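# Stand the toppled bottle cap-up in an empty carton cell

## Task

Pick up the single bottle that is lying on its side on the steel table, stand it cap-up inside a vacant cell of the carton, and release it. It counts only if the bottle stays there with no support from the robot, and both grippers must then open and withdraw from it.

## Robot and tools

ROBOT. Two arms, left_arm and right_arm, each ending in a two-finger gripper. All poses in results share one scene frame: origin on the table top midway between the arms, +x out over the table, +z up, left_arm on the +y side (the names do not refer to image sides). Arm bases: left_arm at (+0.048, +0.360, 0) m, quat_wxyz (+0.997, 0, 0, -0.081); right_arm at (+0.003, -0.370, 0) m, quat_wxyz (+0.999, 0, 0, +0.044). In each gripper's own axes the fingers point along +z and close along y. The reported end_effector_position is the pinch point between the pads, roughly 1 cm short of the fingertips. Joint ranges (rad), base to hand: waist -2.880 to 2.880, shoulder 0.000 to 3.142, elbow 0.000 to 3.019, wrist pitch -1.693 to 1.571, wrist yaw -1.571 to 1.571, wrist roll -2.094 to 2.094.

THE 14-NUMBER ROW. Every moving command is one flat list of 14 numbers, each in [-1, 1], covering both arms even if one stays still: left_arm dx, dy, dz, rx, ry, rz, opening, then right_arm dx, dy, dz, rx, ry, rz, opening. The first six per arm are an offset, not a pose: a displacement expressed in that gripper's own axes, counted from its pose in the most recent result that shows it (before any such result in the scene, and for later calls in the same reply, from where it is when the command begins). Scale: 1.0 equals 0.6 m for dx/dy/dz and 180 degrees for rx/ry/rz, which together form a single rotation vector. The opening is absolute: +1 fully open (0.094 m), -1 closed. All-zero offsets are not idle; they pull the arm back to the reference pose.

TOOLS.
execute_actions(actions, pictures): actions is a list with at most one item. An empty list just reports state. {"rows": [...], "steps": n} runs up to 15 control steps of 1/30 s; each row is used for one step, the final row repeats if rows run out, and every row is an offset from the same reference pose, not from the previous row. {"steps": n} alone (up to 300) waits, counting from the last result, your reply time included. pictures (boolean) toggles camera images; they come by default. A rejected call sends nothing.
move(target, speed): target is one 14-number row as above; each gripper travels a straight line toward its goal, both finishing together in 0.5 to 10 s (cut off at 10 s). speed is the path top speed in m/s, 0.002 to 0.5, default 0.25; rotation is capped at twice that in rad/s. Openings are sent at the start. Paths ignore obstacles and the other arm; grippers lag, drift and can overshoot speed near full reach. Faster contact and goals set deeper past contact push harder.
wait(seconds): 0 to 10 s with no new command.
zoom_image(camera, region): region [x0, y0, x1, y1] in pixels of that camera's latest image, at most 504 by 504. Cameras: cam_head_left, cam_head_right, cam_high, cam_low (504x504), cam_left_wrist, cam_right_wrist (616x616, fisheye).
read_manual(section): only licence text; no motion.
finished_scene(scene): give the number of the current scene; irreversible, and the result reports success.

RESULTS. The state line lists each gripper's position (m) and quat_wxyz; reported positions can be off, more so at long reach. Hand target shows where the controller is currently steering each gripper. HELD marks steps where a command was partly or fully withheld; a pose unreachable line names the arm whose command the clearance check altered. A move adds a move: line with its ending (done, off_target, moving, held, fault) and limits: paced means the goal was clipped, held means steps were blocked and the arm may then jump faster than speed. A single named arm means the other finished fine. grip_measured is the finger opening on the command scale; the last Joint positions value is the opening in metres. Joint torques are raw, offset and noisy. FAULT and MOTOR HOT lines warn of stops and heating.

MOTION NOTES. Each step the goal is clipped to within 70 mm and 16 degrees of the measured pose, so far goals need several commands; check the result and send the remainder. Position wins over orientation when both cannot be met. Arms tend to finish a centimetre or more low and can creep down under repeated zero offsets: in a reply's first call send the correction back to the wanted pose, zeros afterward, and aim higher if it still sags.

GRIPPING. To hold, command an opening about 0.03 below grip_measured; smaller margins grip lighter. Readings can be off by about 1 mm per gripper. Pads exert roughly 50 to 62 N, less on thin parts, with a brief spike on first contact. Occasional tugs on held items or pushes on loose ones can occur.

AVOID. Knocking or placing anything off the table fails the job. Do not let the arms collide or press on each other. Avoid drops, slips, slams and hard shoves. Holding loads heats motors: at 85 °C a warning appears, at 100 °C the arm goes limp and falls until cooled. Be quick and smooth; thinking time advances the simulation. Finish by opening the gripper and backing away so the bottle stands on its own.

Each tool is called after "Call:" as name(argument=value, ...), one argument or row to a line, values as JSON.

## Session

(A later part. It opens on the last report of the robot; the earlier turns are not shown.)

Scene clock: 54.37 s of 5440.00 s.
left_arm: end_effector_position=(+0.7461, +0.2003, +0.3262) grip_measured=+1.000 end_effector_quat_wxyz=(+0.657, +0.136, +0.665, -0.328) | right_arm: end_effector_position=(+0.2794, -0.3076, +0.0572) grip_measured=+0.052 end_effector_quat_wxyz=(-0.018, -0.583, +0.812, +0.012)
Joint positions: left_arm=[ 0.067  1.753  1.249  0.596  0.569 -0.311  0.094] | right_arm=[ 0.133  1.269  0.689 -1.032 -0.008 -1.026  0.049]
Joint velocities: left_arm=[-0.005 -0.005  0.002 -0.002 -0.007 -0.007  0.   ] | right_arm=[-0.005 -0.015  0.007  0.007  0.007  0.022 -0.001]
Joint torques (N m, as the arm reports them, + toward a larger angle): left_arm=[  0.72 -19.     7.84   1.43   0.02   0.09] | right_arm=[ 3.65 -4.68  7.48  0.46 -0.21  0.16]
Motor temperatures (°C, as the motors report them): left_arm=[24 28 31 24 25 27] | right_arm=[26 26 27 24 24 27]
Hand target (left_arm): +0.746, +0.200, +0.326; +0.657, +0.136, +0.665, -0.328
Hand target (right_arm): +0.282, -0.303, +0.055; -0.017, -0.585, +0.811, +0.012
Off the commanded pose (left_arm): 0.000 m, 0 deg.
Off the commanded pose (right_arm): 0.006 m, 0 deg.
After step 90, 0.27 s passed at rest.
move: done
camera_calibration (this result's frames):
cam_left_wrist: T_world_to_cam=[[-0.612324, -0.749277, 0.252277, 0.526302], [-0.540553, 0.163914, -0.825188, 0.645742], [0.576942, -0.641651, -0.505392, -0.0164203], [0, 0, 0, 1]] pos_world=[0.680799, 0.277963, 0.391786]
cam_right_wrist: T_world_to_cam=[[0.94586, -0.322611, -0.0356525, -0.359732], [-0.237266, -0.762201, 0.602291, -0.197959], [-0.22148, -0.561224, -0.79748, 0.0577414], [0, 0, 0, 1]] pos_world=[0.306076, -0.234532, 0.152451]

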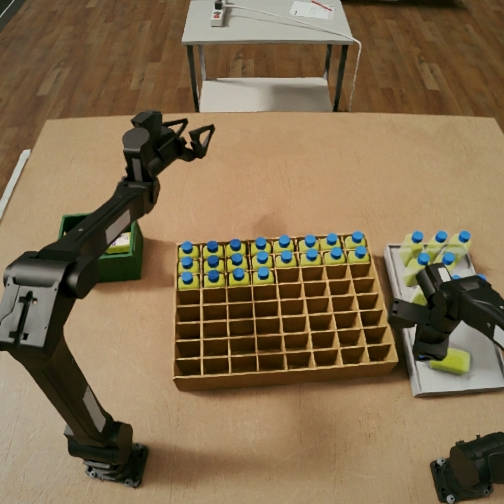

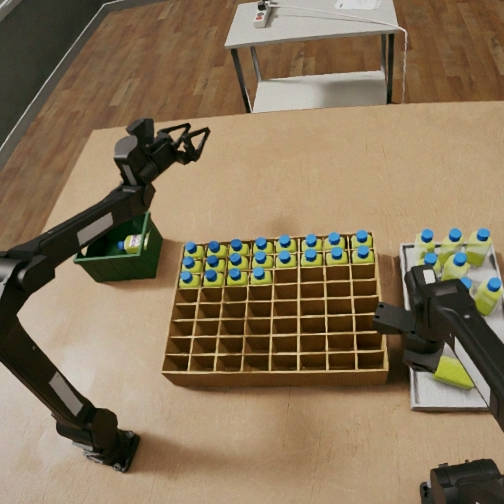

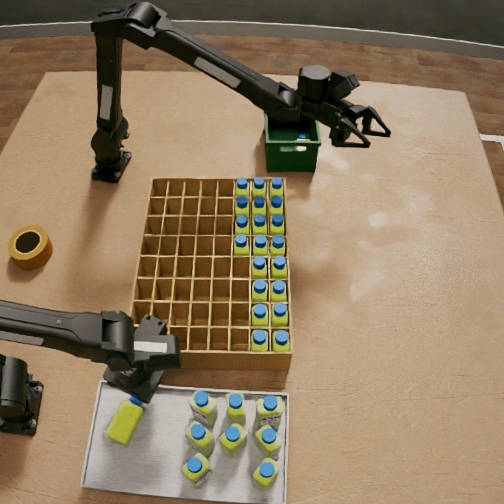

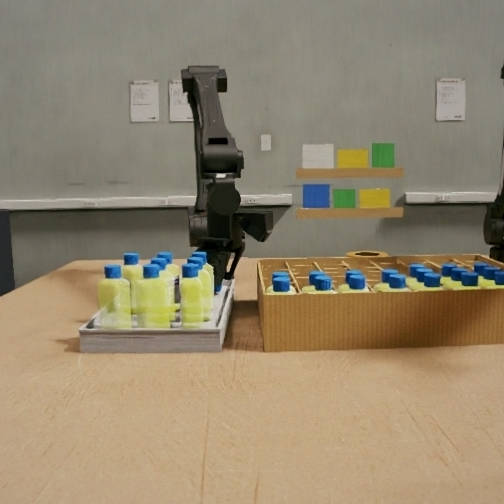

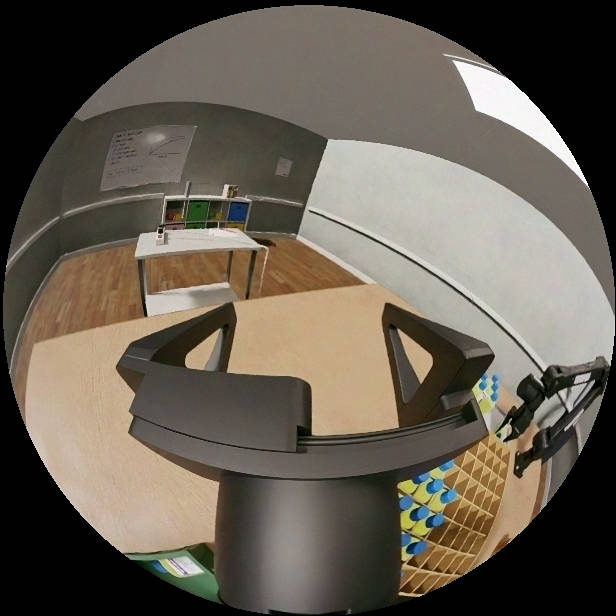

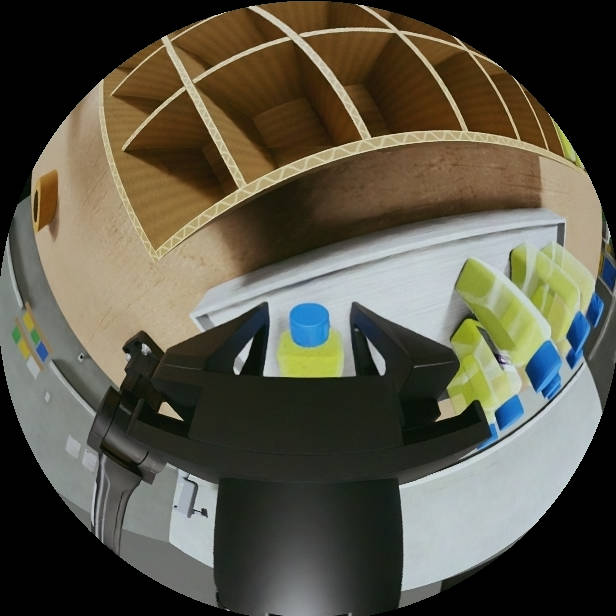

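Call:
move(
  target=[0,0,0,0,0,0,1,0,0,0,0,0,0,-0.5],
)

Call:
move(
  target=[0,0,0,0,0,0,1,0,0,-0.1,0,0,0,-0.5],
  speed=0.05,
)

Scene clock: 56.60 s of 5440.00 s.
left_arm: end_effector_position=(+0.7461, +0.2003, +0.3262) grip_measured=+1.000 end_effector_quat_wxyz=(+0.657, +0.136, +0.665, -0.328) | right_arm: end_effector_position=(+0.2794, -0.3076, +0.0572) grip_measured=-0.498 end_effector_quat_wxyz=(-0.018, -0.582, +0.813, +0.012)
Joint positions: left_arm=[ 0.067  1.753  1.249  0.596  0.569 -0.311  0.094] | right_arm=[ 0.133  1.269  0.689 -1.032 -0.008 -1.024  0.024]
Joint velocities: left_arm=[ 0.005 -0.005 -0.022 -0.017  0.066 -0.037  0.   ] | right_arm=[ 0.015 -0.005  0.012  0.007 -0.051 -0.066  0.001]
Joint torques (N m, as the arm reports them, + toward a larger angle): left_arm=[  0.71 -19.19   7.82   1.42   0.     0.08] | right_arm=[ 2.38 -5.9   7.19  0.08 -0.16  0.  ]
Motor temperatures (°C, as the motors report them): left_arm=[24 28 31 24 25 27] | right_arm=[26 26 27 24 24 27]
Hand target (left_arm): +0.746, +0.200, +0.326; +0.657, +0.136, +0.665, -0.328
Hand target (right_arm): +0.279, -0.308, +0.057; -0.018, -0.583, +0.812, +0.012
Off the commanded pose (left_arm): 0.000 m, 0 deg.
Off the commanded pose (right_arm): 0.000 m, 0 deg.
move: done
camera_calibration (this result's frames):
cam_left_wrist: T_world_to_cam=[[-0.612324, -0.749277, 0.252277, 0.526302], [-0.540553, 0.163914, -0.825188, 0.645742], [0.576942, -0.641651, -0.505392, -0.0164203], [0, 0, 0, 1]] pos_world=[0.680799, 0.277963, 0.391786]
cam_right_wrist: T_world_to_cam=[[0.945244, -0.324415, -0.0356234, -0.360116], [-0.23872, -0.761698, 0.602352, -0.197401], [-0.222547, -0.560865, -0.797435, 0.0581473], [0, 0, 0, 1]] pos_world=[0.306214, -0.234575, 0.152445]

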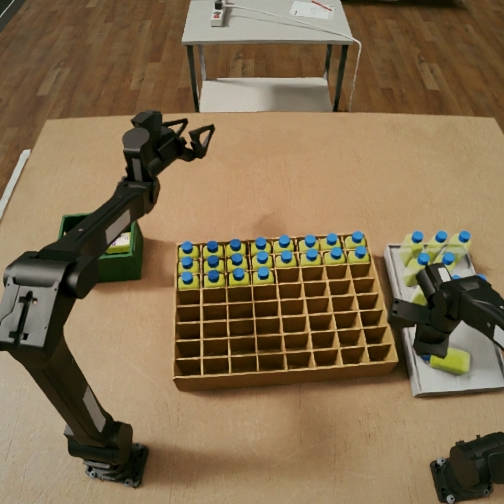

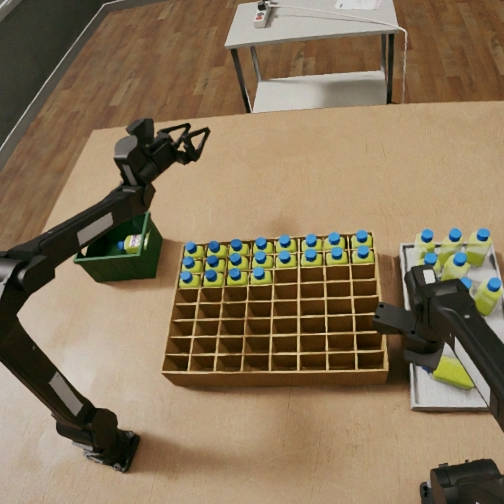

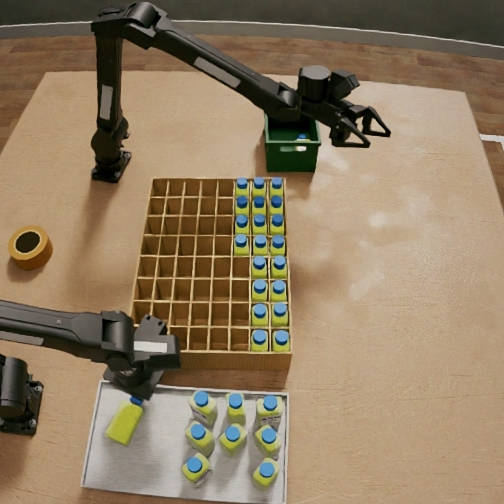

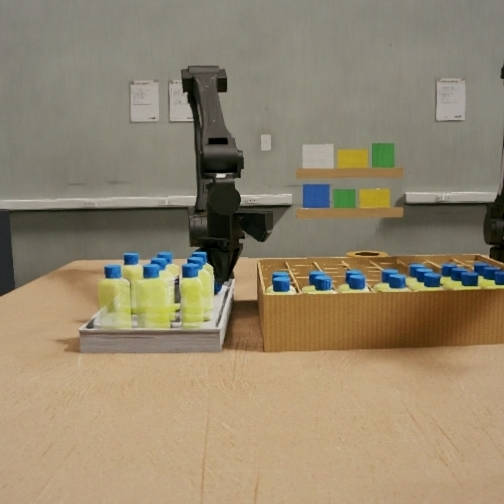

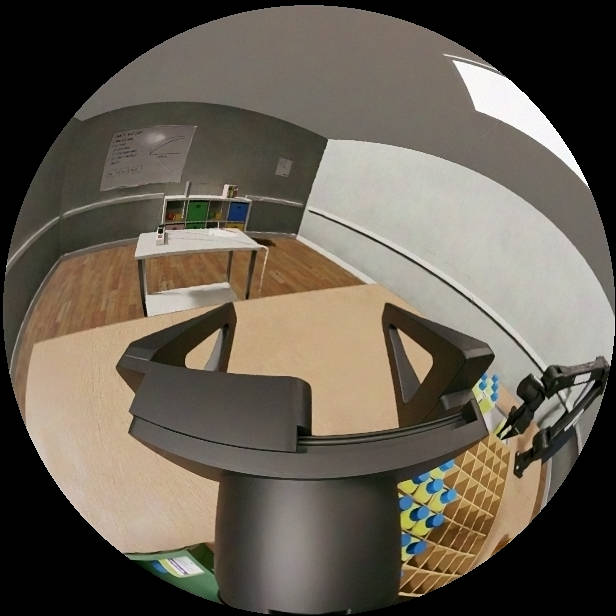

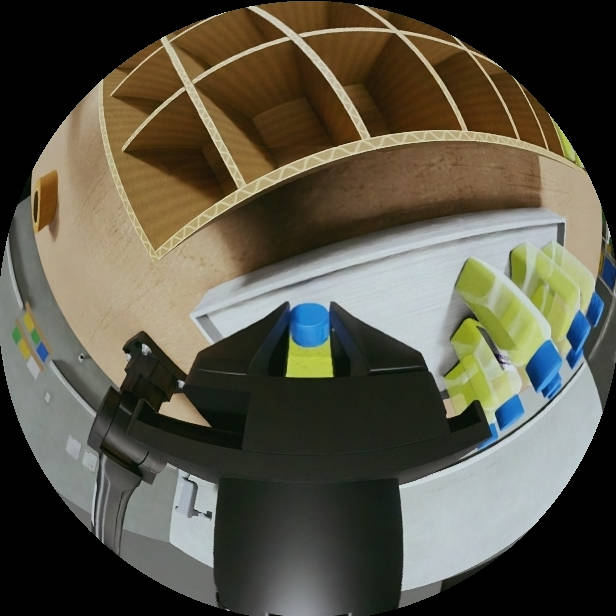

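Scene clock: 58.10 s of 5440.00 s.
left_arm: end_effector_position=(+0.7461, +0.2003, +0.3262) grip_measured=+1.000 end_effector_quat_wxyz=(+0.657, +0.136, +0.665, -0.328) | right_arm: end_effector_position=(+0.2611, -0.3116, +0.0944) grip_measured=-0.498 end_effector_quat_wxyz=(-0.046, -0.582, +0.812, +0.024)
Joint positions: left_arm=[ 0.067  1.753  1.249  0.596  0.569 -0.311  0.094] | right_arm=[ 0.133  1.2    0.741 -1.216 -0.008 -1.024  0.024]
Joint velocities: left_arm=[-0.005 -0.015 -0.007 -0.012  0.037 -0.007  0.   ] | right_arm=[ 0.015 -0.005  0.002  0.007 -0.037 -0.066 -0.001]
Joint torques (N m, as the arm reports them, + toward a larger angle): left_arm=[  0.55 -19.05   7.81   1.39   0.03   0.07] | right_arm=[ 2.37 -6.74 11.75 -0.34 -0.14 -0.03]
Motor temperatures (°C, as the motors report them): left_arm=[24 28 31 24 25 27] | right_arm=[26 26 27 24 24 27]
Hand target (left_arm): +0.746, +0.200, +0.326; +0.657, +0.136, +0.665, -0.328
Hand target (right_arm): +0.281, -0.308, +0.117; -0.018, -0.582, +0.813, +0.012
Off the commanded pose (left_arm): 0.000 m, 0 deg.
Off the commanded pose (right_arm): 0.031 m, 4 deg.
move: off_target (right_arm)
camera_calibration (this result's frames):
cam_left_wrist: T_world_to_cam=[[-0.612324, -0.749277, 0.252277, 0.526302], [-0.540553, 0.163914, -0.825188, 0.645742], [0.576942, -0.641651, -0.505392, -0.0164203], [0, 0, 0, 1]] pos_world=[0.680799, 0.277963, 0.391786]
cam_right_wrist: T_world_to_cam=[[0.941444, -0.325265, -0.088804, -0.337111], [-0.201205, -0.753313, 0.626127, -0.236649], [-0.270554, -0.571596, -0.774647, 0.0884283], [0, 0, 0, 1]] pos_world=[0.293681, -0.237376, 0.186736]

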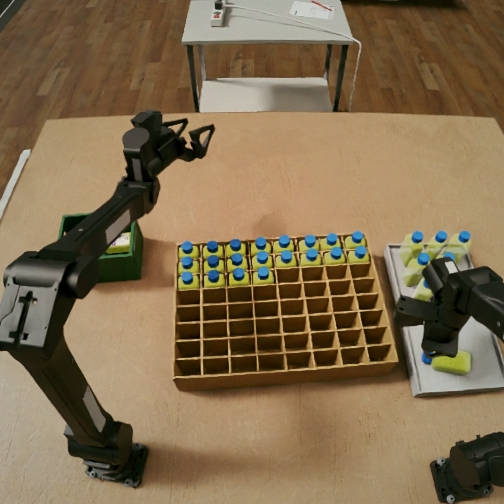

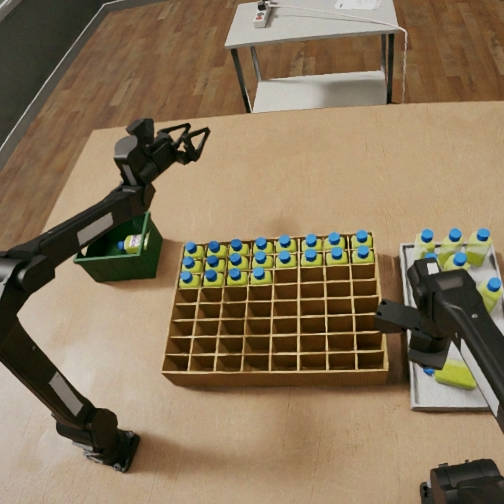

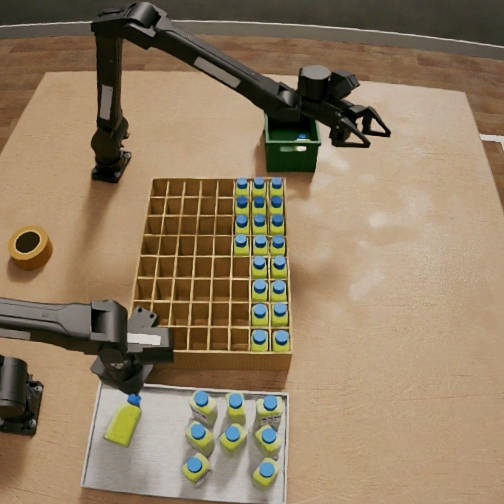

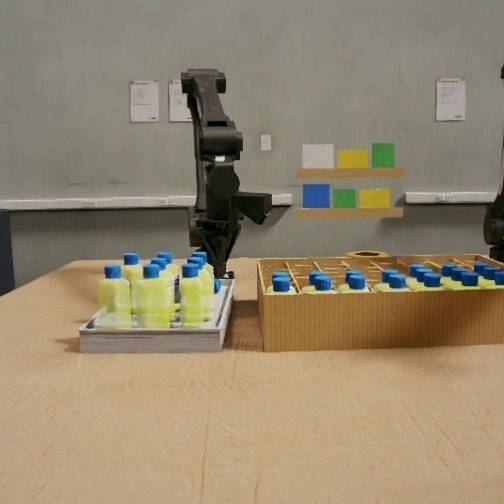

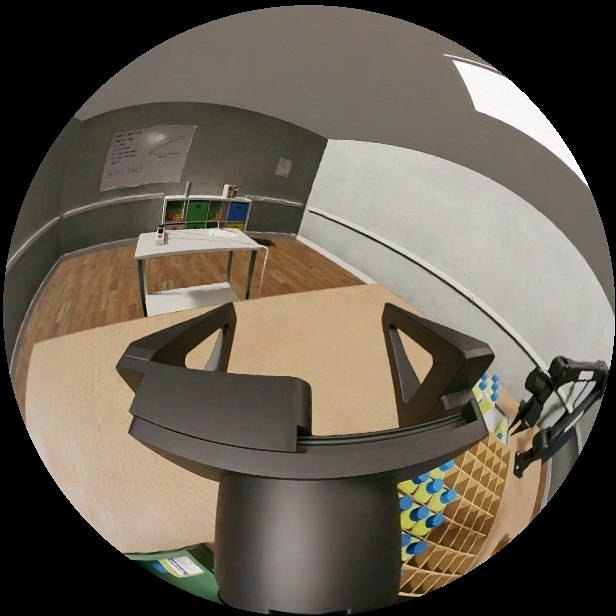

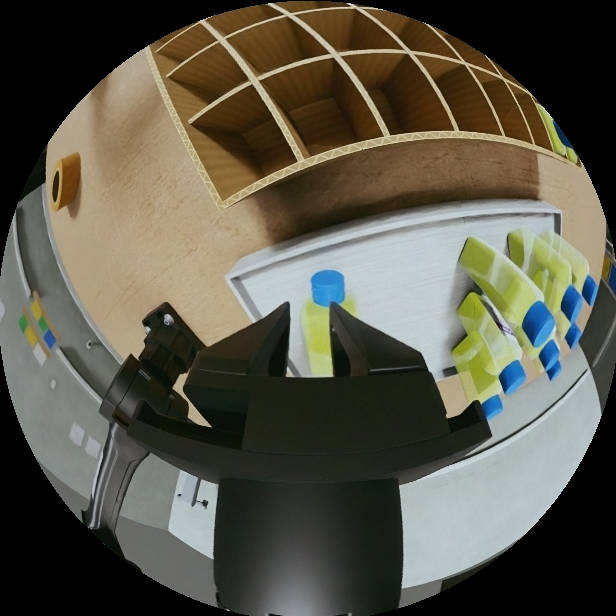

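Call:
move(
  target=[0,0,0,0,0,0,1,-0.016,-0.027,0.01,0.017,-0.01,0,0.05],
  speed=0.1,
)

Call:
move(
  target=[0,0,0,0,0,0,1,0,0,0.06,0,0,0,0.05],
  speed=0.08,
)

Call:
zoom_image(
  camera="cam_right_wrist",
  region=[200,200,420,420],
)

Scene clock: 64.57 s of 5440.00 s.
left_arm: end_effector_position=(+0.7461, +0.2003, +0.3262) grip_measured=+1.000 end_effector_quat_wxyz=(+0.657, +0.136, +0.665, -0.328) | right_arm: end_effector_position=(+0.2788, -0.3077, +0.0925) grip_measured=+0.048 end_effector_quat_wxyz=(-0.013, -0.582, +0.813, +0.010)
Joint positions: left_arm=[ 0.067  1.753  1.249  0.596  0.569 -0.311  0.094] | right_arm=[ 0.133  1.202  0.741 -1.141 -0.008 -1.024  0.049]
Joint velocities: left_arm=[-0.005 -0.005  0.012  0.012  0.007 -0.051  0.   ] | right_arm=[-0.015  0.005  0.007 -0.002  0.007 -0.022 -0.   ]
Joint torques (N m, as the arm reports them, + toward a larger angle): left_arm=[  0.58 -18.99   7.85   1.41   0.01   0.07] | right_arm=[ 2.5  -4.26  7.23  0.65 -0.14 -0.01]
Motor temperatures (°C, as the motors report them): left_arm=[24 29 31 24 25 27] | right_arm=[26 26 28 24 24 27]
Hand target (left_arm): +0.746, +0.200, +0.326; +0.657, +0.136, +0.665, -0.328
Hand target (right_arm): +0.279, -0.308, +0.087; -0.018, -0.582, +0.813, +0.011
Off the commanded pose (left_arm): 0.000 m, 0 deg.
Off the commanded pose (right_arm): 0.006 m, 1 deg.
After step 90, 2.73 s passed at rest.
move: done
camera_calibration (this result's frames):
cam_left_wrist: T_world_to_cam=[[-0.612324, -0.749277, 0.252277, 0.526302], [-0.540553, 0.163914, -0.825188, 0.645742], [0.576942, -0.641651, -0.505392, -0.0164203], [0, 0, 0, 1]] pos_world=[0.680799, 0.277963, 0.391786]
cam_right_wrist: T_world_to_cam=[[0.945537, -0.32435, -0.0274992, -0.359201], [-0.244309, -0.762948, 0.598518, -0.217342], [-0.21511, -0.559203, -0.800637, 0.0848227], [0, 0, 0, 1]] pos_world=[0.304786, -0.234894, 0.188118]

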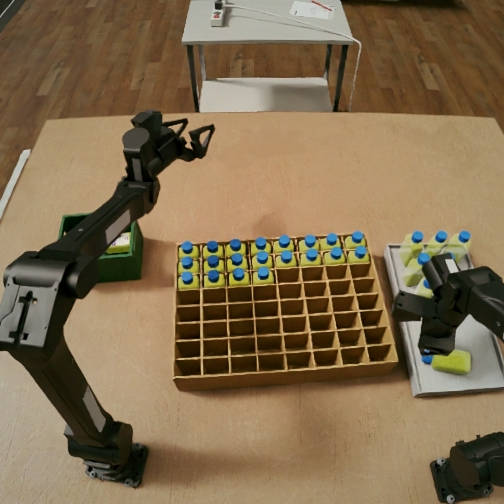

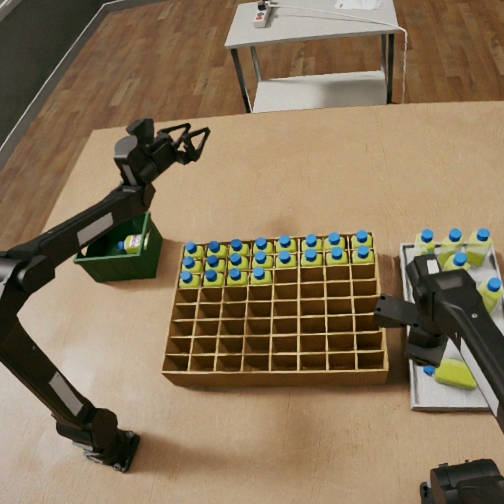

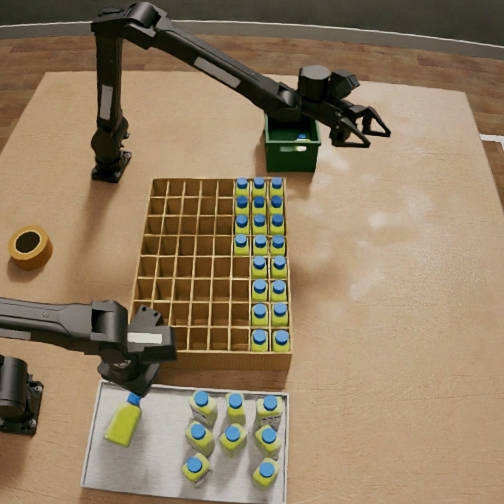

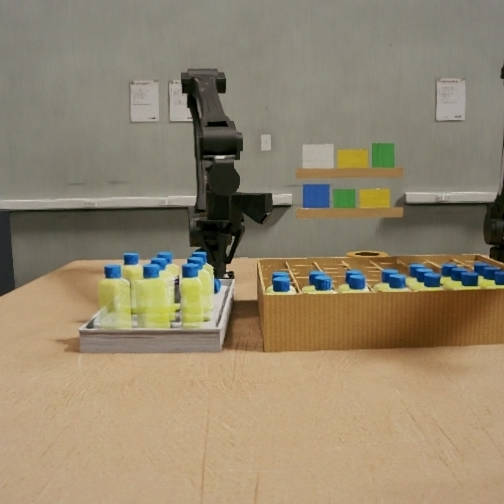

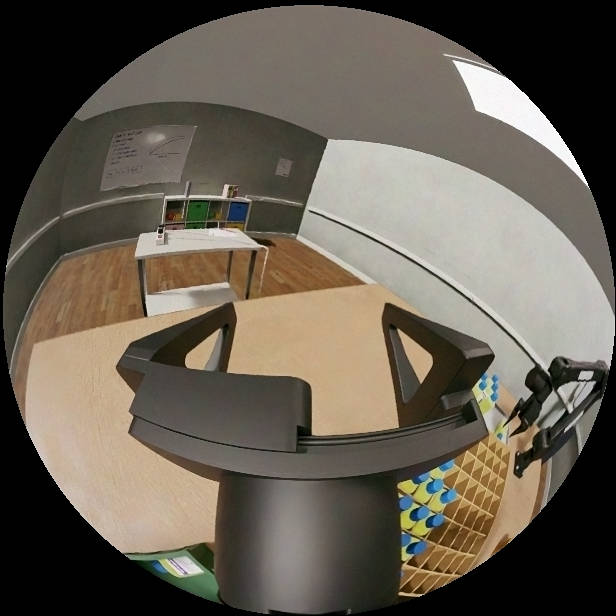

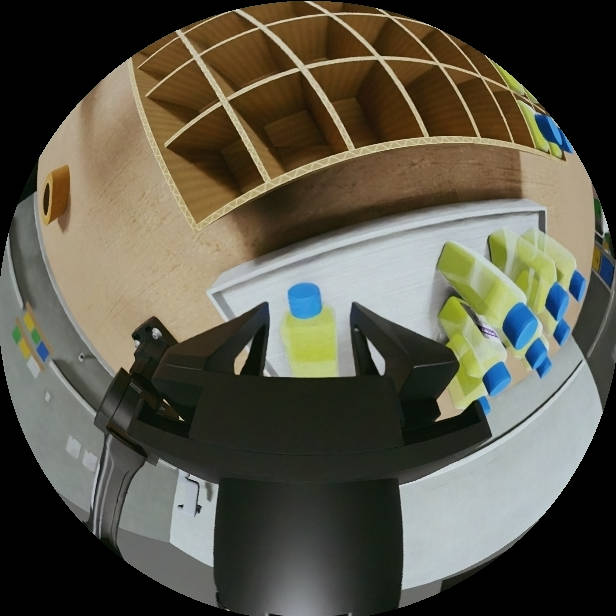

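Scene clock: 65.37 s of 5440.00 s.
left_arm: end_effector_position=(+0.7461, +0.2003, +0.3262) grip_measured=+1.000 end_effector_quat_wxyz=(+0.657, +0.136, +0.665, -0.328) | right_arm: end_effector_position=(+0.2775, -0.3080, +0.0606) grip_measured=+0.048 end_effector_quat_wxyz=(-0.012, -0.582, +0.813, +0.009)
Joint positions: left_arm=[ 0.067  1.753  1.249  0.596  0.569 -0.311  0.094] | right_arm=[ 0.133  1.249  0.682 -1.034 -0.008 -1.024  0.049]
Joint velocities: left_arm=[-0.005  0.005 -0.017 -0.007 -0.007 -0.022  0.   ] | right_arm=[-0.024 -0.005 -0.032  0.007 -0.007 -0.007 -0.002]
Joint torques (N m, as the arm reports them, + toward a larger angle): left_arm=[  0.72 -19.     7.82   1.39   0.     0.07] | right_arm=[ 2.5  -4.85  7.06  0.49 -0.17  0.03]
Motor temperatures (°C, as the motors report them): left_arm=[24 29 31 24 25 27] | right_arm=[26 26 28 24 24 27]
Hand target (left_arm): +0.746, +0.200, +0.326; +0.657, +0.136, +0.665, -0.328
Hand target (right_arm): +0.278, -0.308, +0.057; -0.013, -0.582, +0.813, +0.010
Off the commanded pose (left_arm): 0.000 m, 0 deg.
Off the commanded pose (right_arm): 0.004 m, 0 deg.
move: done
camera_calibration (this result's frames):
cam_left_wrist: T_world_to_cam=[[-0.612324, -0.749277, 0.252277, 0.526302], [-0.540553, 0.163914, -0.825188, 0.645742], [0.576942, -0.641651, -0.505392, -0.0164203], [0, 0, 0, 1]] pos_world=[0.680799, 0.277963, 0.391786]
cam_right_wrist: T_world_to_cam=[[0.945606, -0.324334, -0.0252239, -0.359058], [-0.245867, -0.763296, 0.597435, -0.198407], [-0.213022, -0.558737, -0.80152, 0.0584321], [0, 0, 0, 1]] pos_world=[0.303193, -0.23525, 0.156313]

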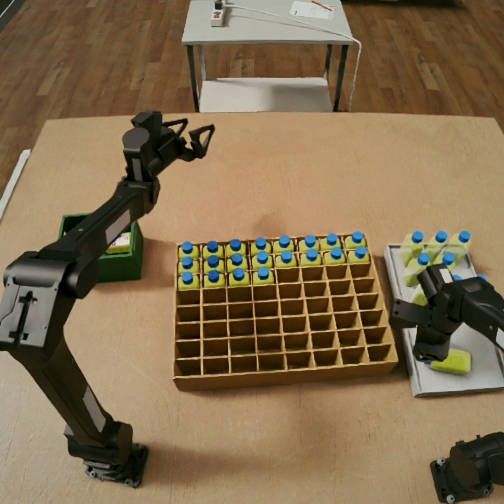

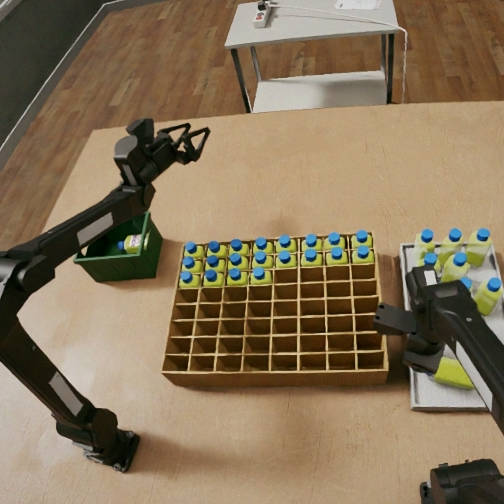

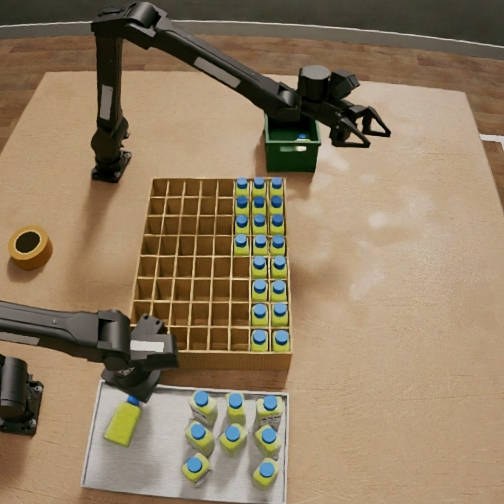

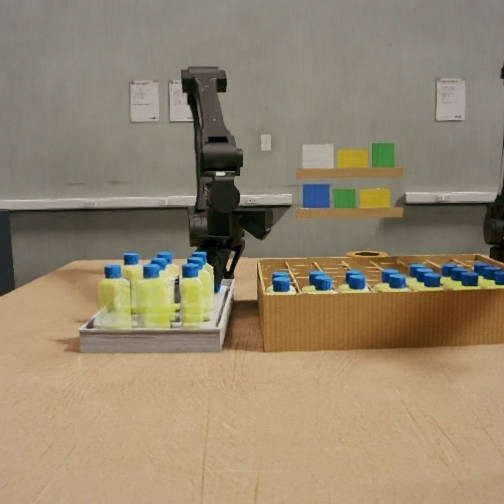

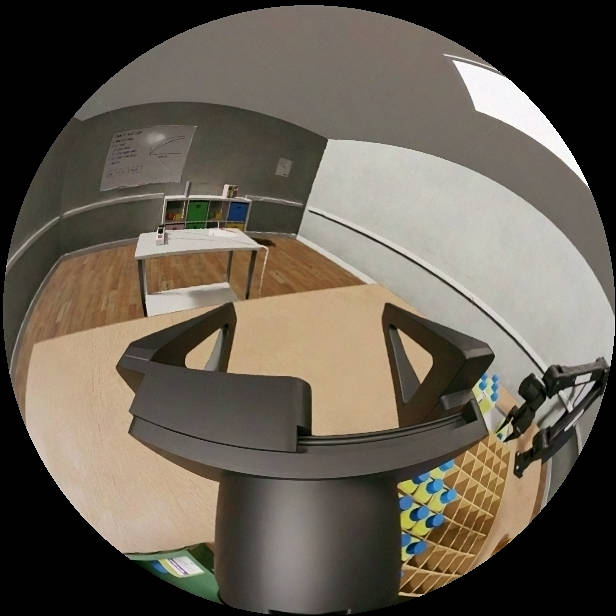

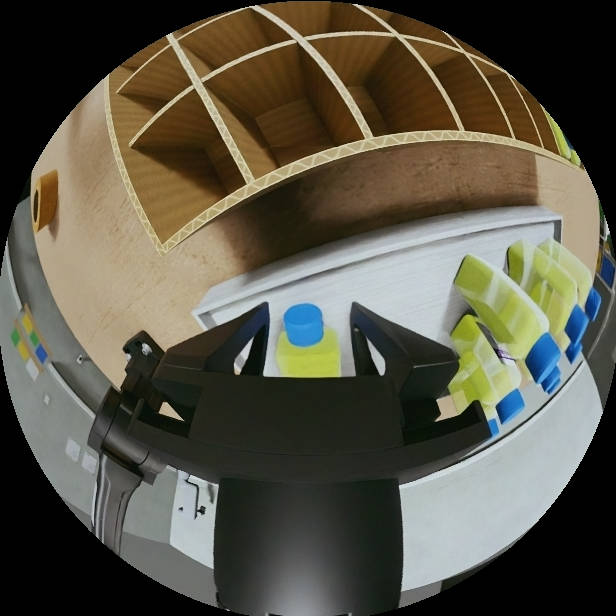

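Region (200, 200, 420, 420) of cam_right_wrist's 616x616 image, scaled by 2.291, with more detail than that image has.

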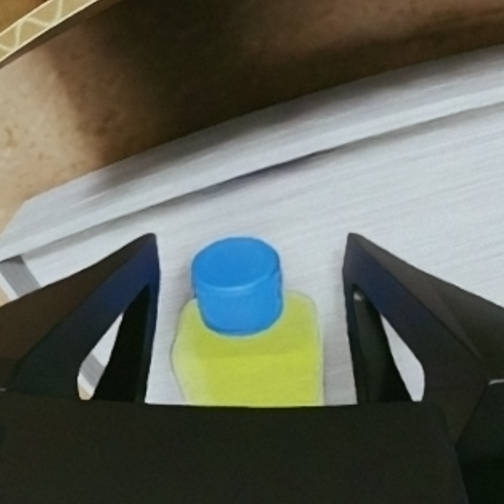

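Descend a bit more and close harder.

Call:
move(
  target=[0,0,0,0,0,0,1,0,0,0.014,0,0,0,0.05],
  speed=0.04,
)

Call:
move(
  target=[0,0,0,0,0,0,1,0,0,0,0,0,0,-0.7],
)

Scene clock: 67.67 s of 5440.00 s.
left_arm: end_effector_position=(+0.7461, +0.2003, +0.3262) grip_measured=+1.000 end_effector_quat_wxyz=(+0.657, +0.136, +0.665, -0.328) | right_arm: end_effector_position=(+0.2782, -0.3078, +0.0581) grip_measured=+0.048 end_effector_quat_wxyz=(-0.008, -0.583, +0.813, +0.007)
Joint positions: left_arm=[ 0.067  1.753  1.249  0.596  0.569 -0.311  0.094] | right_arm=[ 0.133  1.249  0.675 -1.017 -0.008 -1.024  0.049]
Joint velocities: left_arm=[-0.015 -0.024 -0.007 -0.007  0.007 -0.022  0.   ] | right_arm=[-0.005 -0.005  0.002 -0.007  0.022 -0.022 -0.001]
Joint torques (N m, as the arm reports them, + toward a larger angle): left_arm=[  0.54 -19.02   7.84   1.4    0.02   0.09] | right_arm=[ 2.41 -3.87  6.77  0.61 -0.15  0.  ]
Motor temperatures (°C, as the motors report them): left_arm=[24 29 31 24 25 27] | right_arm=[26 26 28 24 24 27]
Hand target (left_arm): +0.746, +0.200, +0.326; +0.657, +0.136, +0.665, -0.328
Hand target (right_arm): +0.277, -0.308, +0.052; -0.012, -0.582, +0.813, +0.009
Off the commanded pose (left_arm): 0.000 m, 0 deg.
Off the commanded pose (right_arm): 0.006 m, 1 deg.
move: done
camera_calibration (this result's frames):
cam_left_wrist: T_world_to_cam=[[-0.612324, -0.749277, 0.252277, 0.526302], [-0.540553, 0.163914, -0.825188, 0.645742], [0.576942, -0.641651, -0.505392, -0.0164203], [0, 0, 0, 1]] pos_world=[0.680799, 0.277963, 0.391786]
cam_right_wrist: T_world_to_cam=[[0.945803, -0.32429, -0.0170967, -0.360292], [-0.251409, -0.764535, 0.593532, -0.195205], [-0.205548, -0.557066, -0.804629, 0.0552873], [0, 0, 0, 1]] pos_world=[0.303053, -0.235281, 0.154186]

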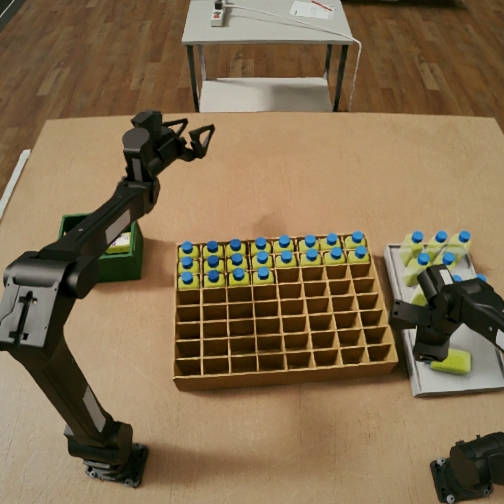

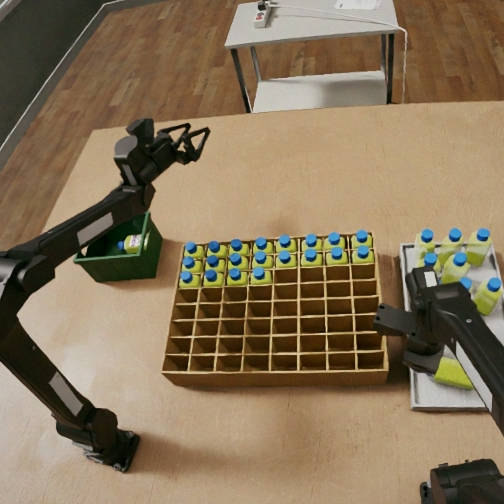

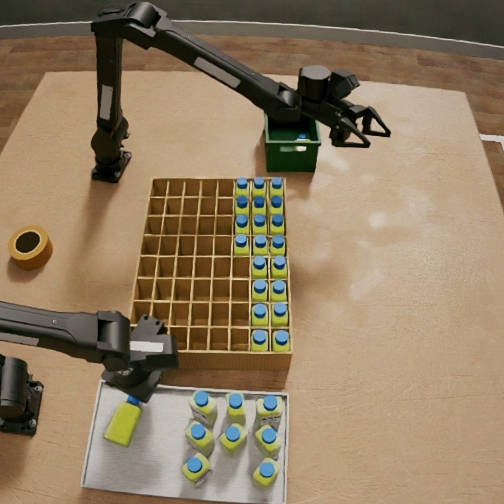

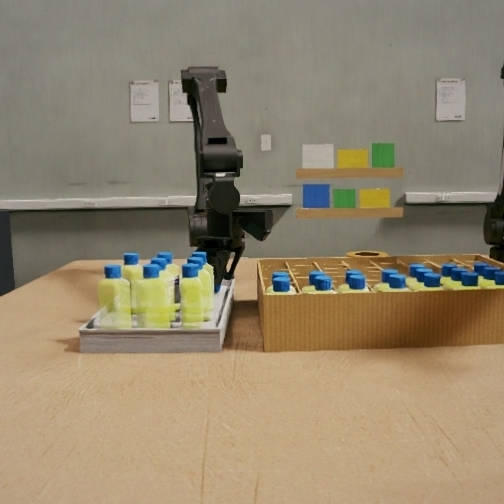

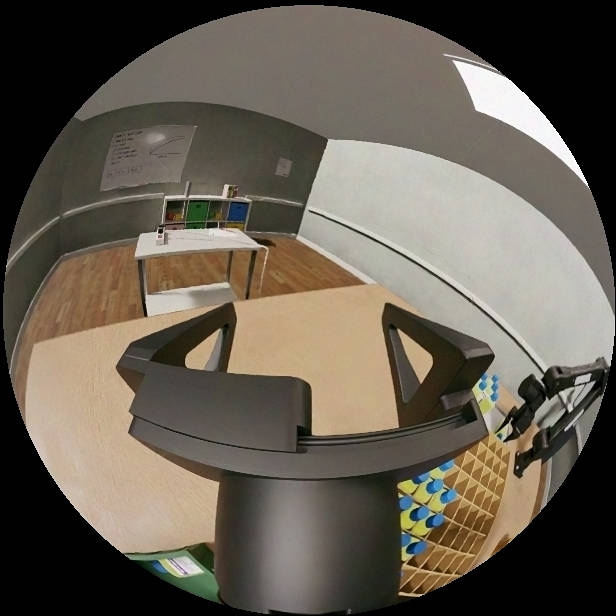

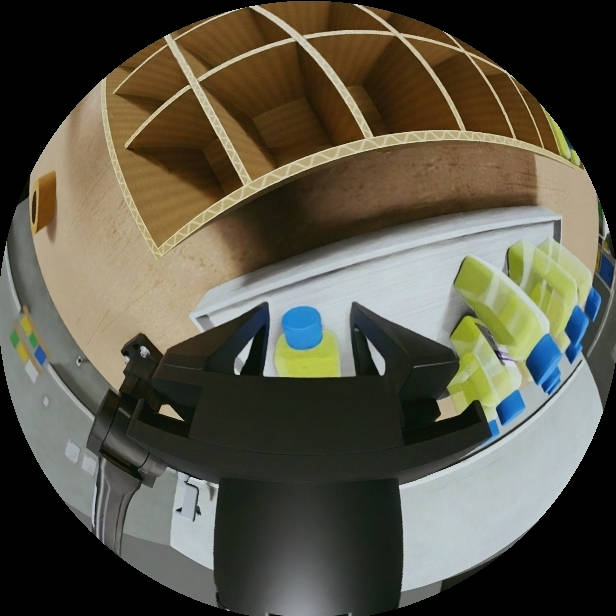

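Scene clock: 68.17 s of 5440.00 s.
left_arm: end_effector_position=(+0.7461, +0.2003, +0.3262) grip_measured=+1.000 end_effector_quat_wxyz=(+0.657, +0.136, +0.665, -0.328) | right_arm: end_effector_position=(+0.2782, -0.3078, +0.0581) grip_measured=-0.698 end_effector_quat_wxyz=(-0.008, -0.583, +0.813, +0.007)
Joint positions: left_arm=[ 0.067  1.753  1.249  0.596  0.569 -0.311  0.094] | right_arm=[ 0.133  1.249  0.675 -1.017 -0.008 -1.024  0.014]
Joint velocities: left_arm=[-0.005 -0.005 -0.007 -0.017 -0.037 -0.095  0.   ] | right_arm=[-0.024 -0.005 -0.012 -0.002 -0.022 -0.066 -0.   ]
Joint torques (N m, as the arm reports them, + toward a larger angle): left_arm=[  0.58 -19.14   7.86   1.42   0.01   0.09] | right_arm=[ 2.62 -5.48  7.24  0.11 -0.17  0.02]
Motor temperatures (°C, as the motors report them): left_arm=[24 29 31 24 25 27] | right_arm=[26 26 28 24 24 27]
Hand target (left_arm): +0.746, +0.200, +0.326; +0.657, +0.136, +0.665, -0.328
Hand target (right_arm): +0.278, -0.308, +0.058; -0.008, -0.583, +0.813, +0.007
Off the commanded pose (left_arm): 0.000 m, 0 deg.
Off the commanded pose (right_arm): 0.000 m, 0 deg.
move: done
camera_calibration (this result's frames):
cam_left_wrist: T_world_to_cam=[[-0.612324, -0.749277, 0.252277, 0.526302], [-0.540553, 0.163914, -0.825188, 0.645742], [0.576942, -0.641651, -0.505392, -0.0164203], [0, 0, 0, 1]] pos_world=[0.680799, 0.277963, 0.391786]
cam_right_wrist: T_world_to_cam=[[0.945803, -0.32429, -0.0170967, -0.360292], [-0.251409, -0.764535, 0.593532, -0.195205], [-0.205548, -0.557066, -0.804629, 0.0552873], [0, 0, 0, 1]] pos_world=[0.303053, -0.235281, 0.154186]

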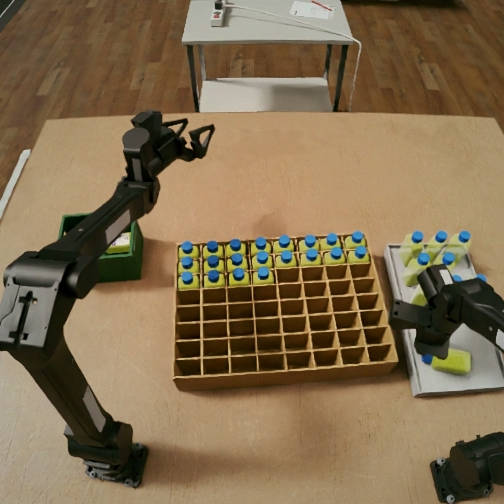

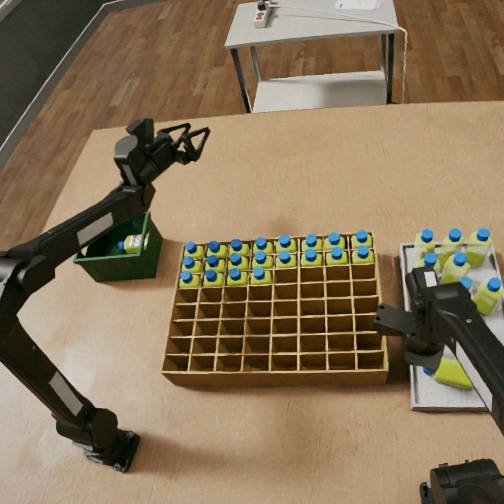

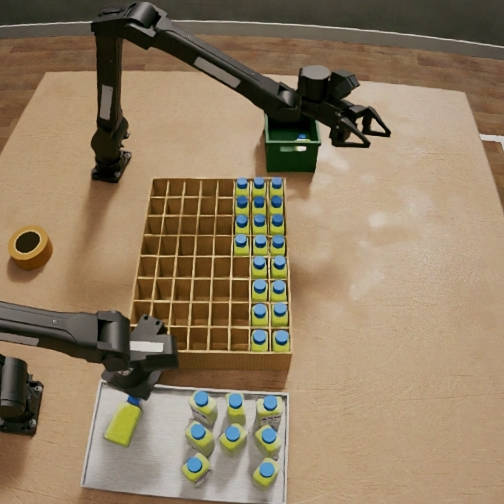

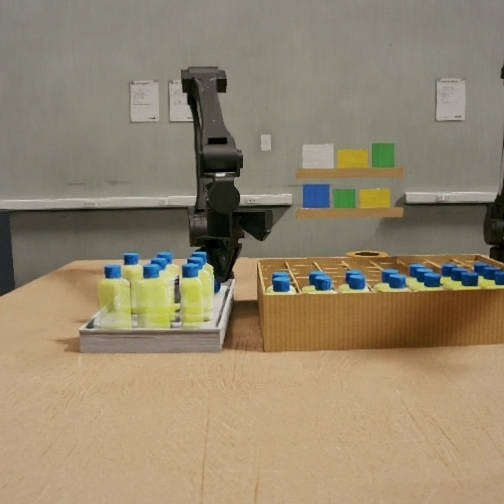

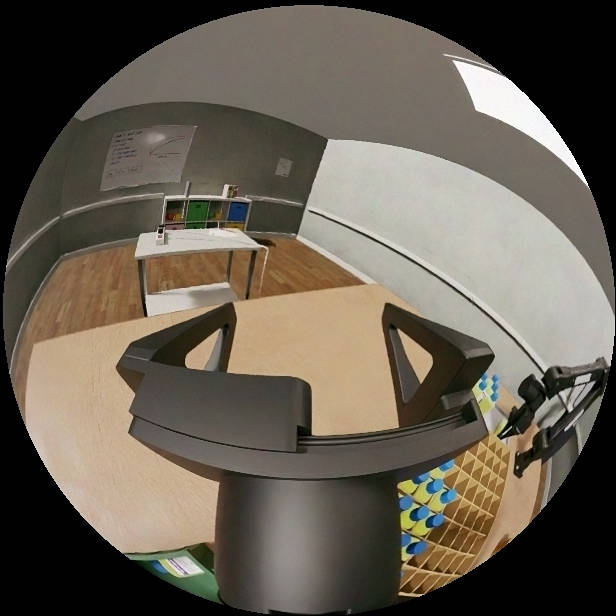

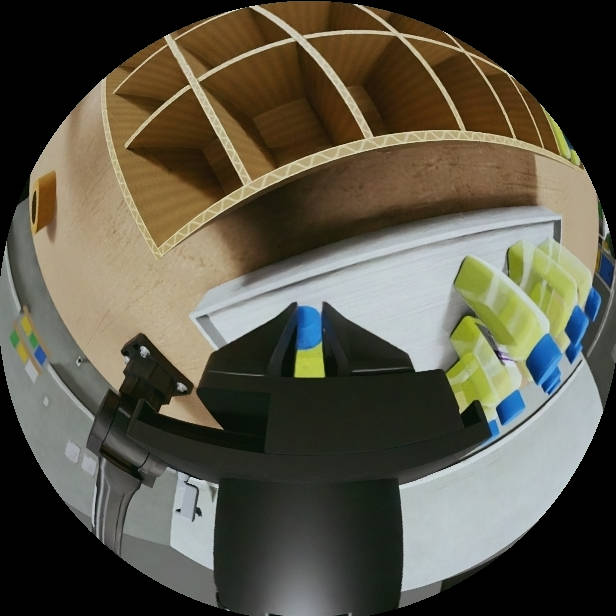

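Call:
zoom_image(
  camera="cam_head_right",
  region=[364,290,504,410],
)

Call:
zoom_image(
  camera="cam_low",
  region=[170,220,290,340],
)

Call:
zoom_image(
  camera="cam_high",
  region=[70,330,210,450],
)

Region (364, 290, 504, 410) of cam_head_right's 504x504 image, scaled by 3.600, with more detail than that image has; it fills the top 432 rows of this view, and the rest is white.

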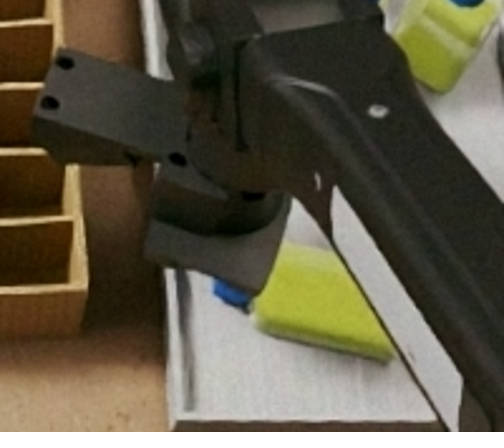

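Region (170, 220, 290, 340) of cam_low's 504x504 image, scaled by 4.200, with more detail than that image has.

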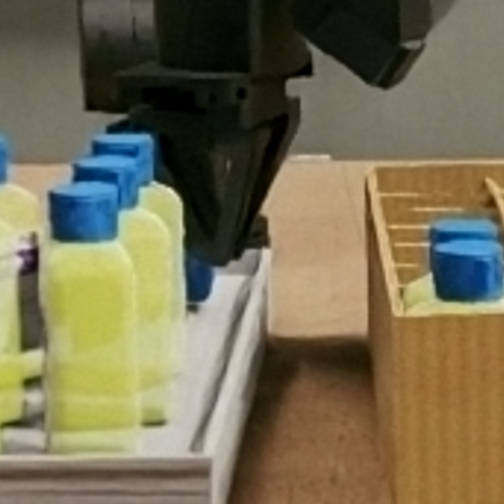

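Region (70, 330, 210, 450) of cam_high's 504x504 image, scaled by 3.600, with more detail than that image has; it fills the top 432 rows of this view, and the rest is white.

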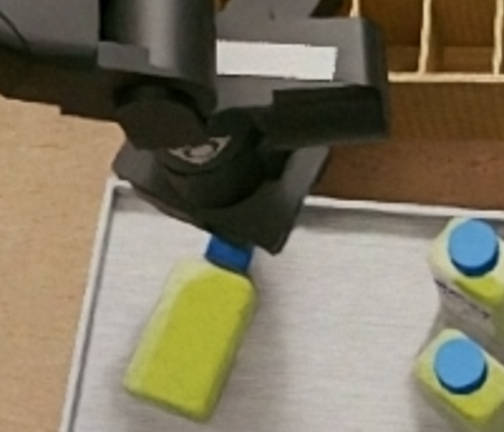

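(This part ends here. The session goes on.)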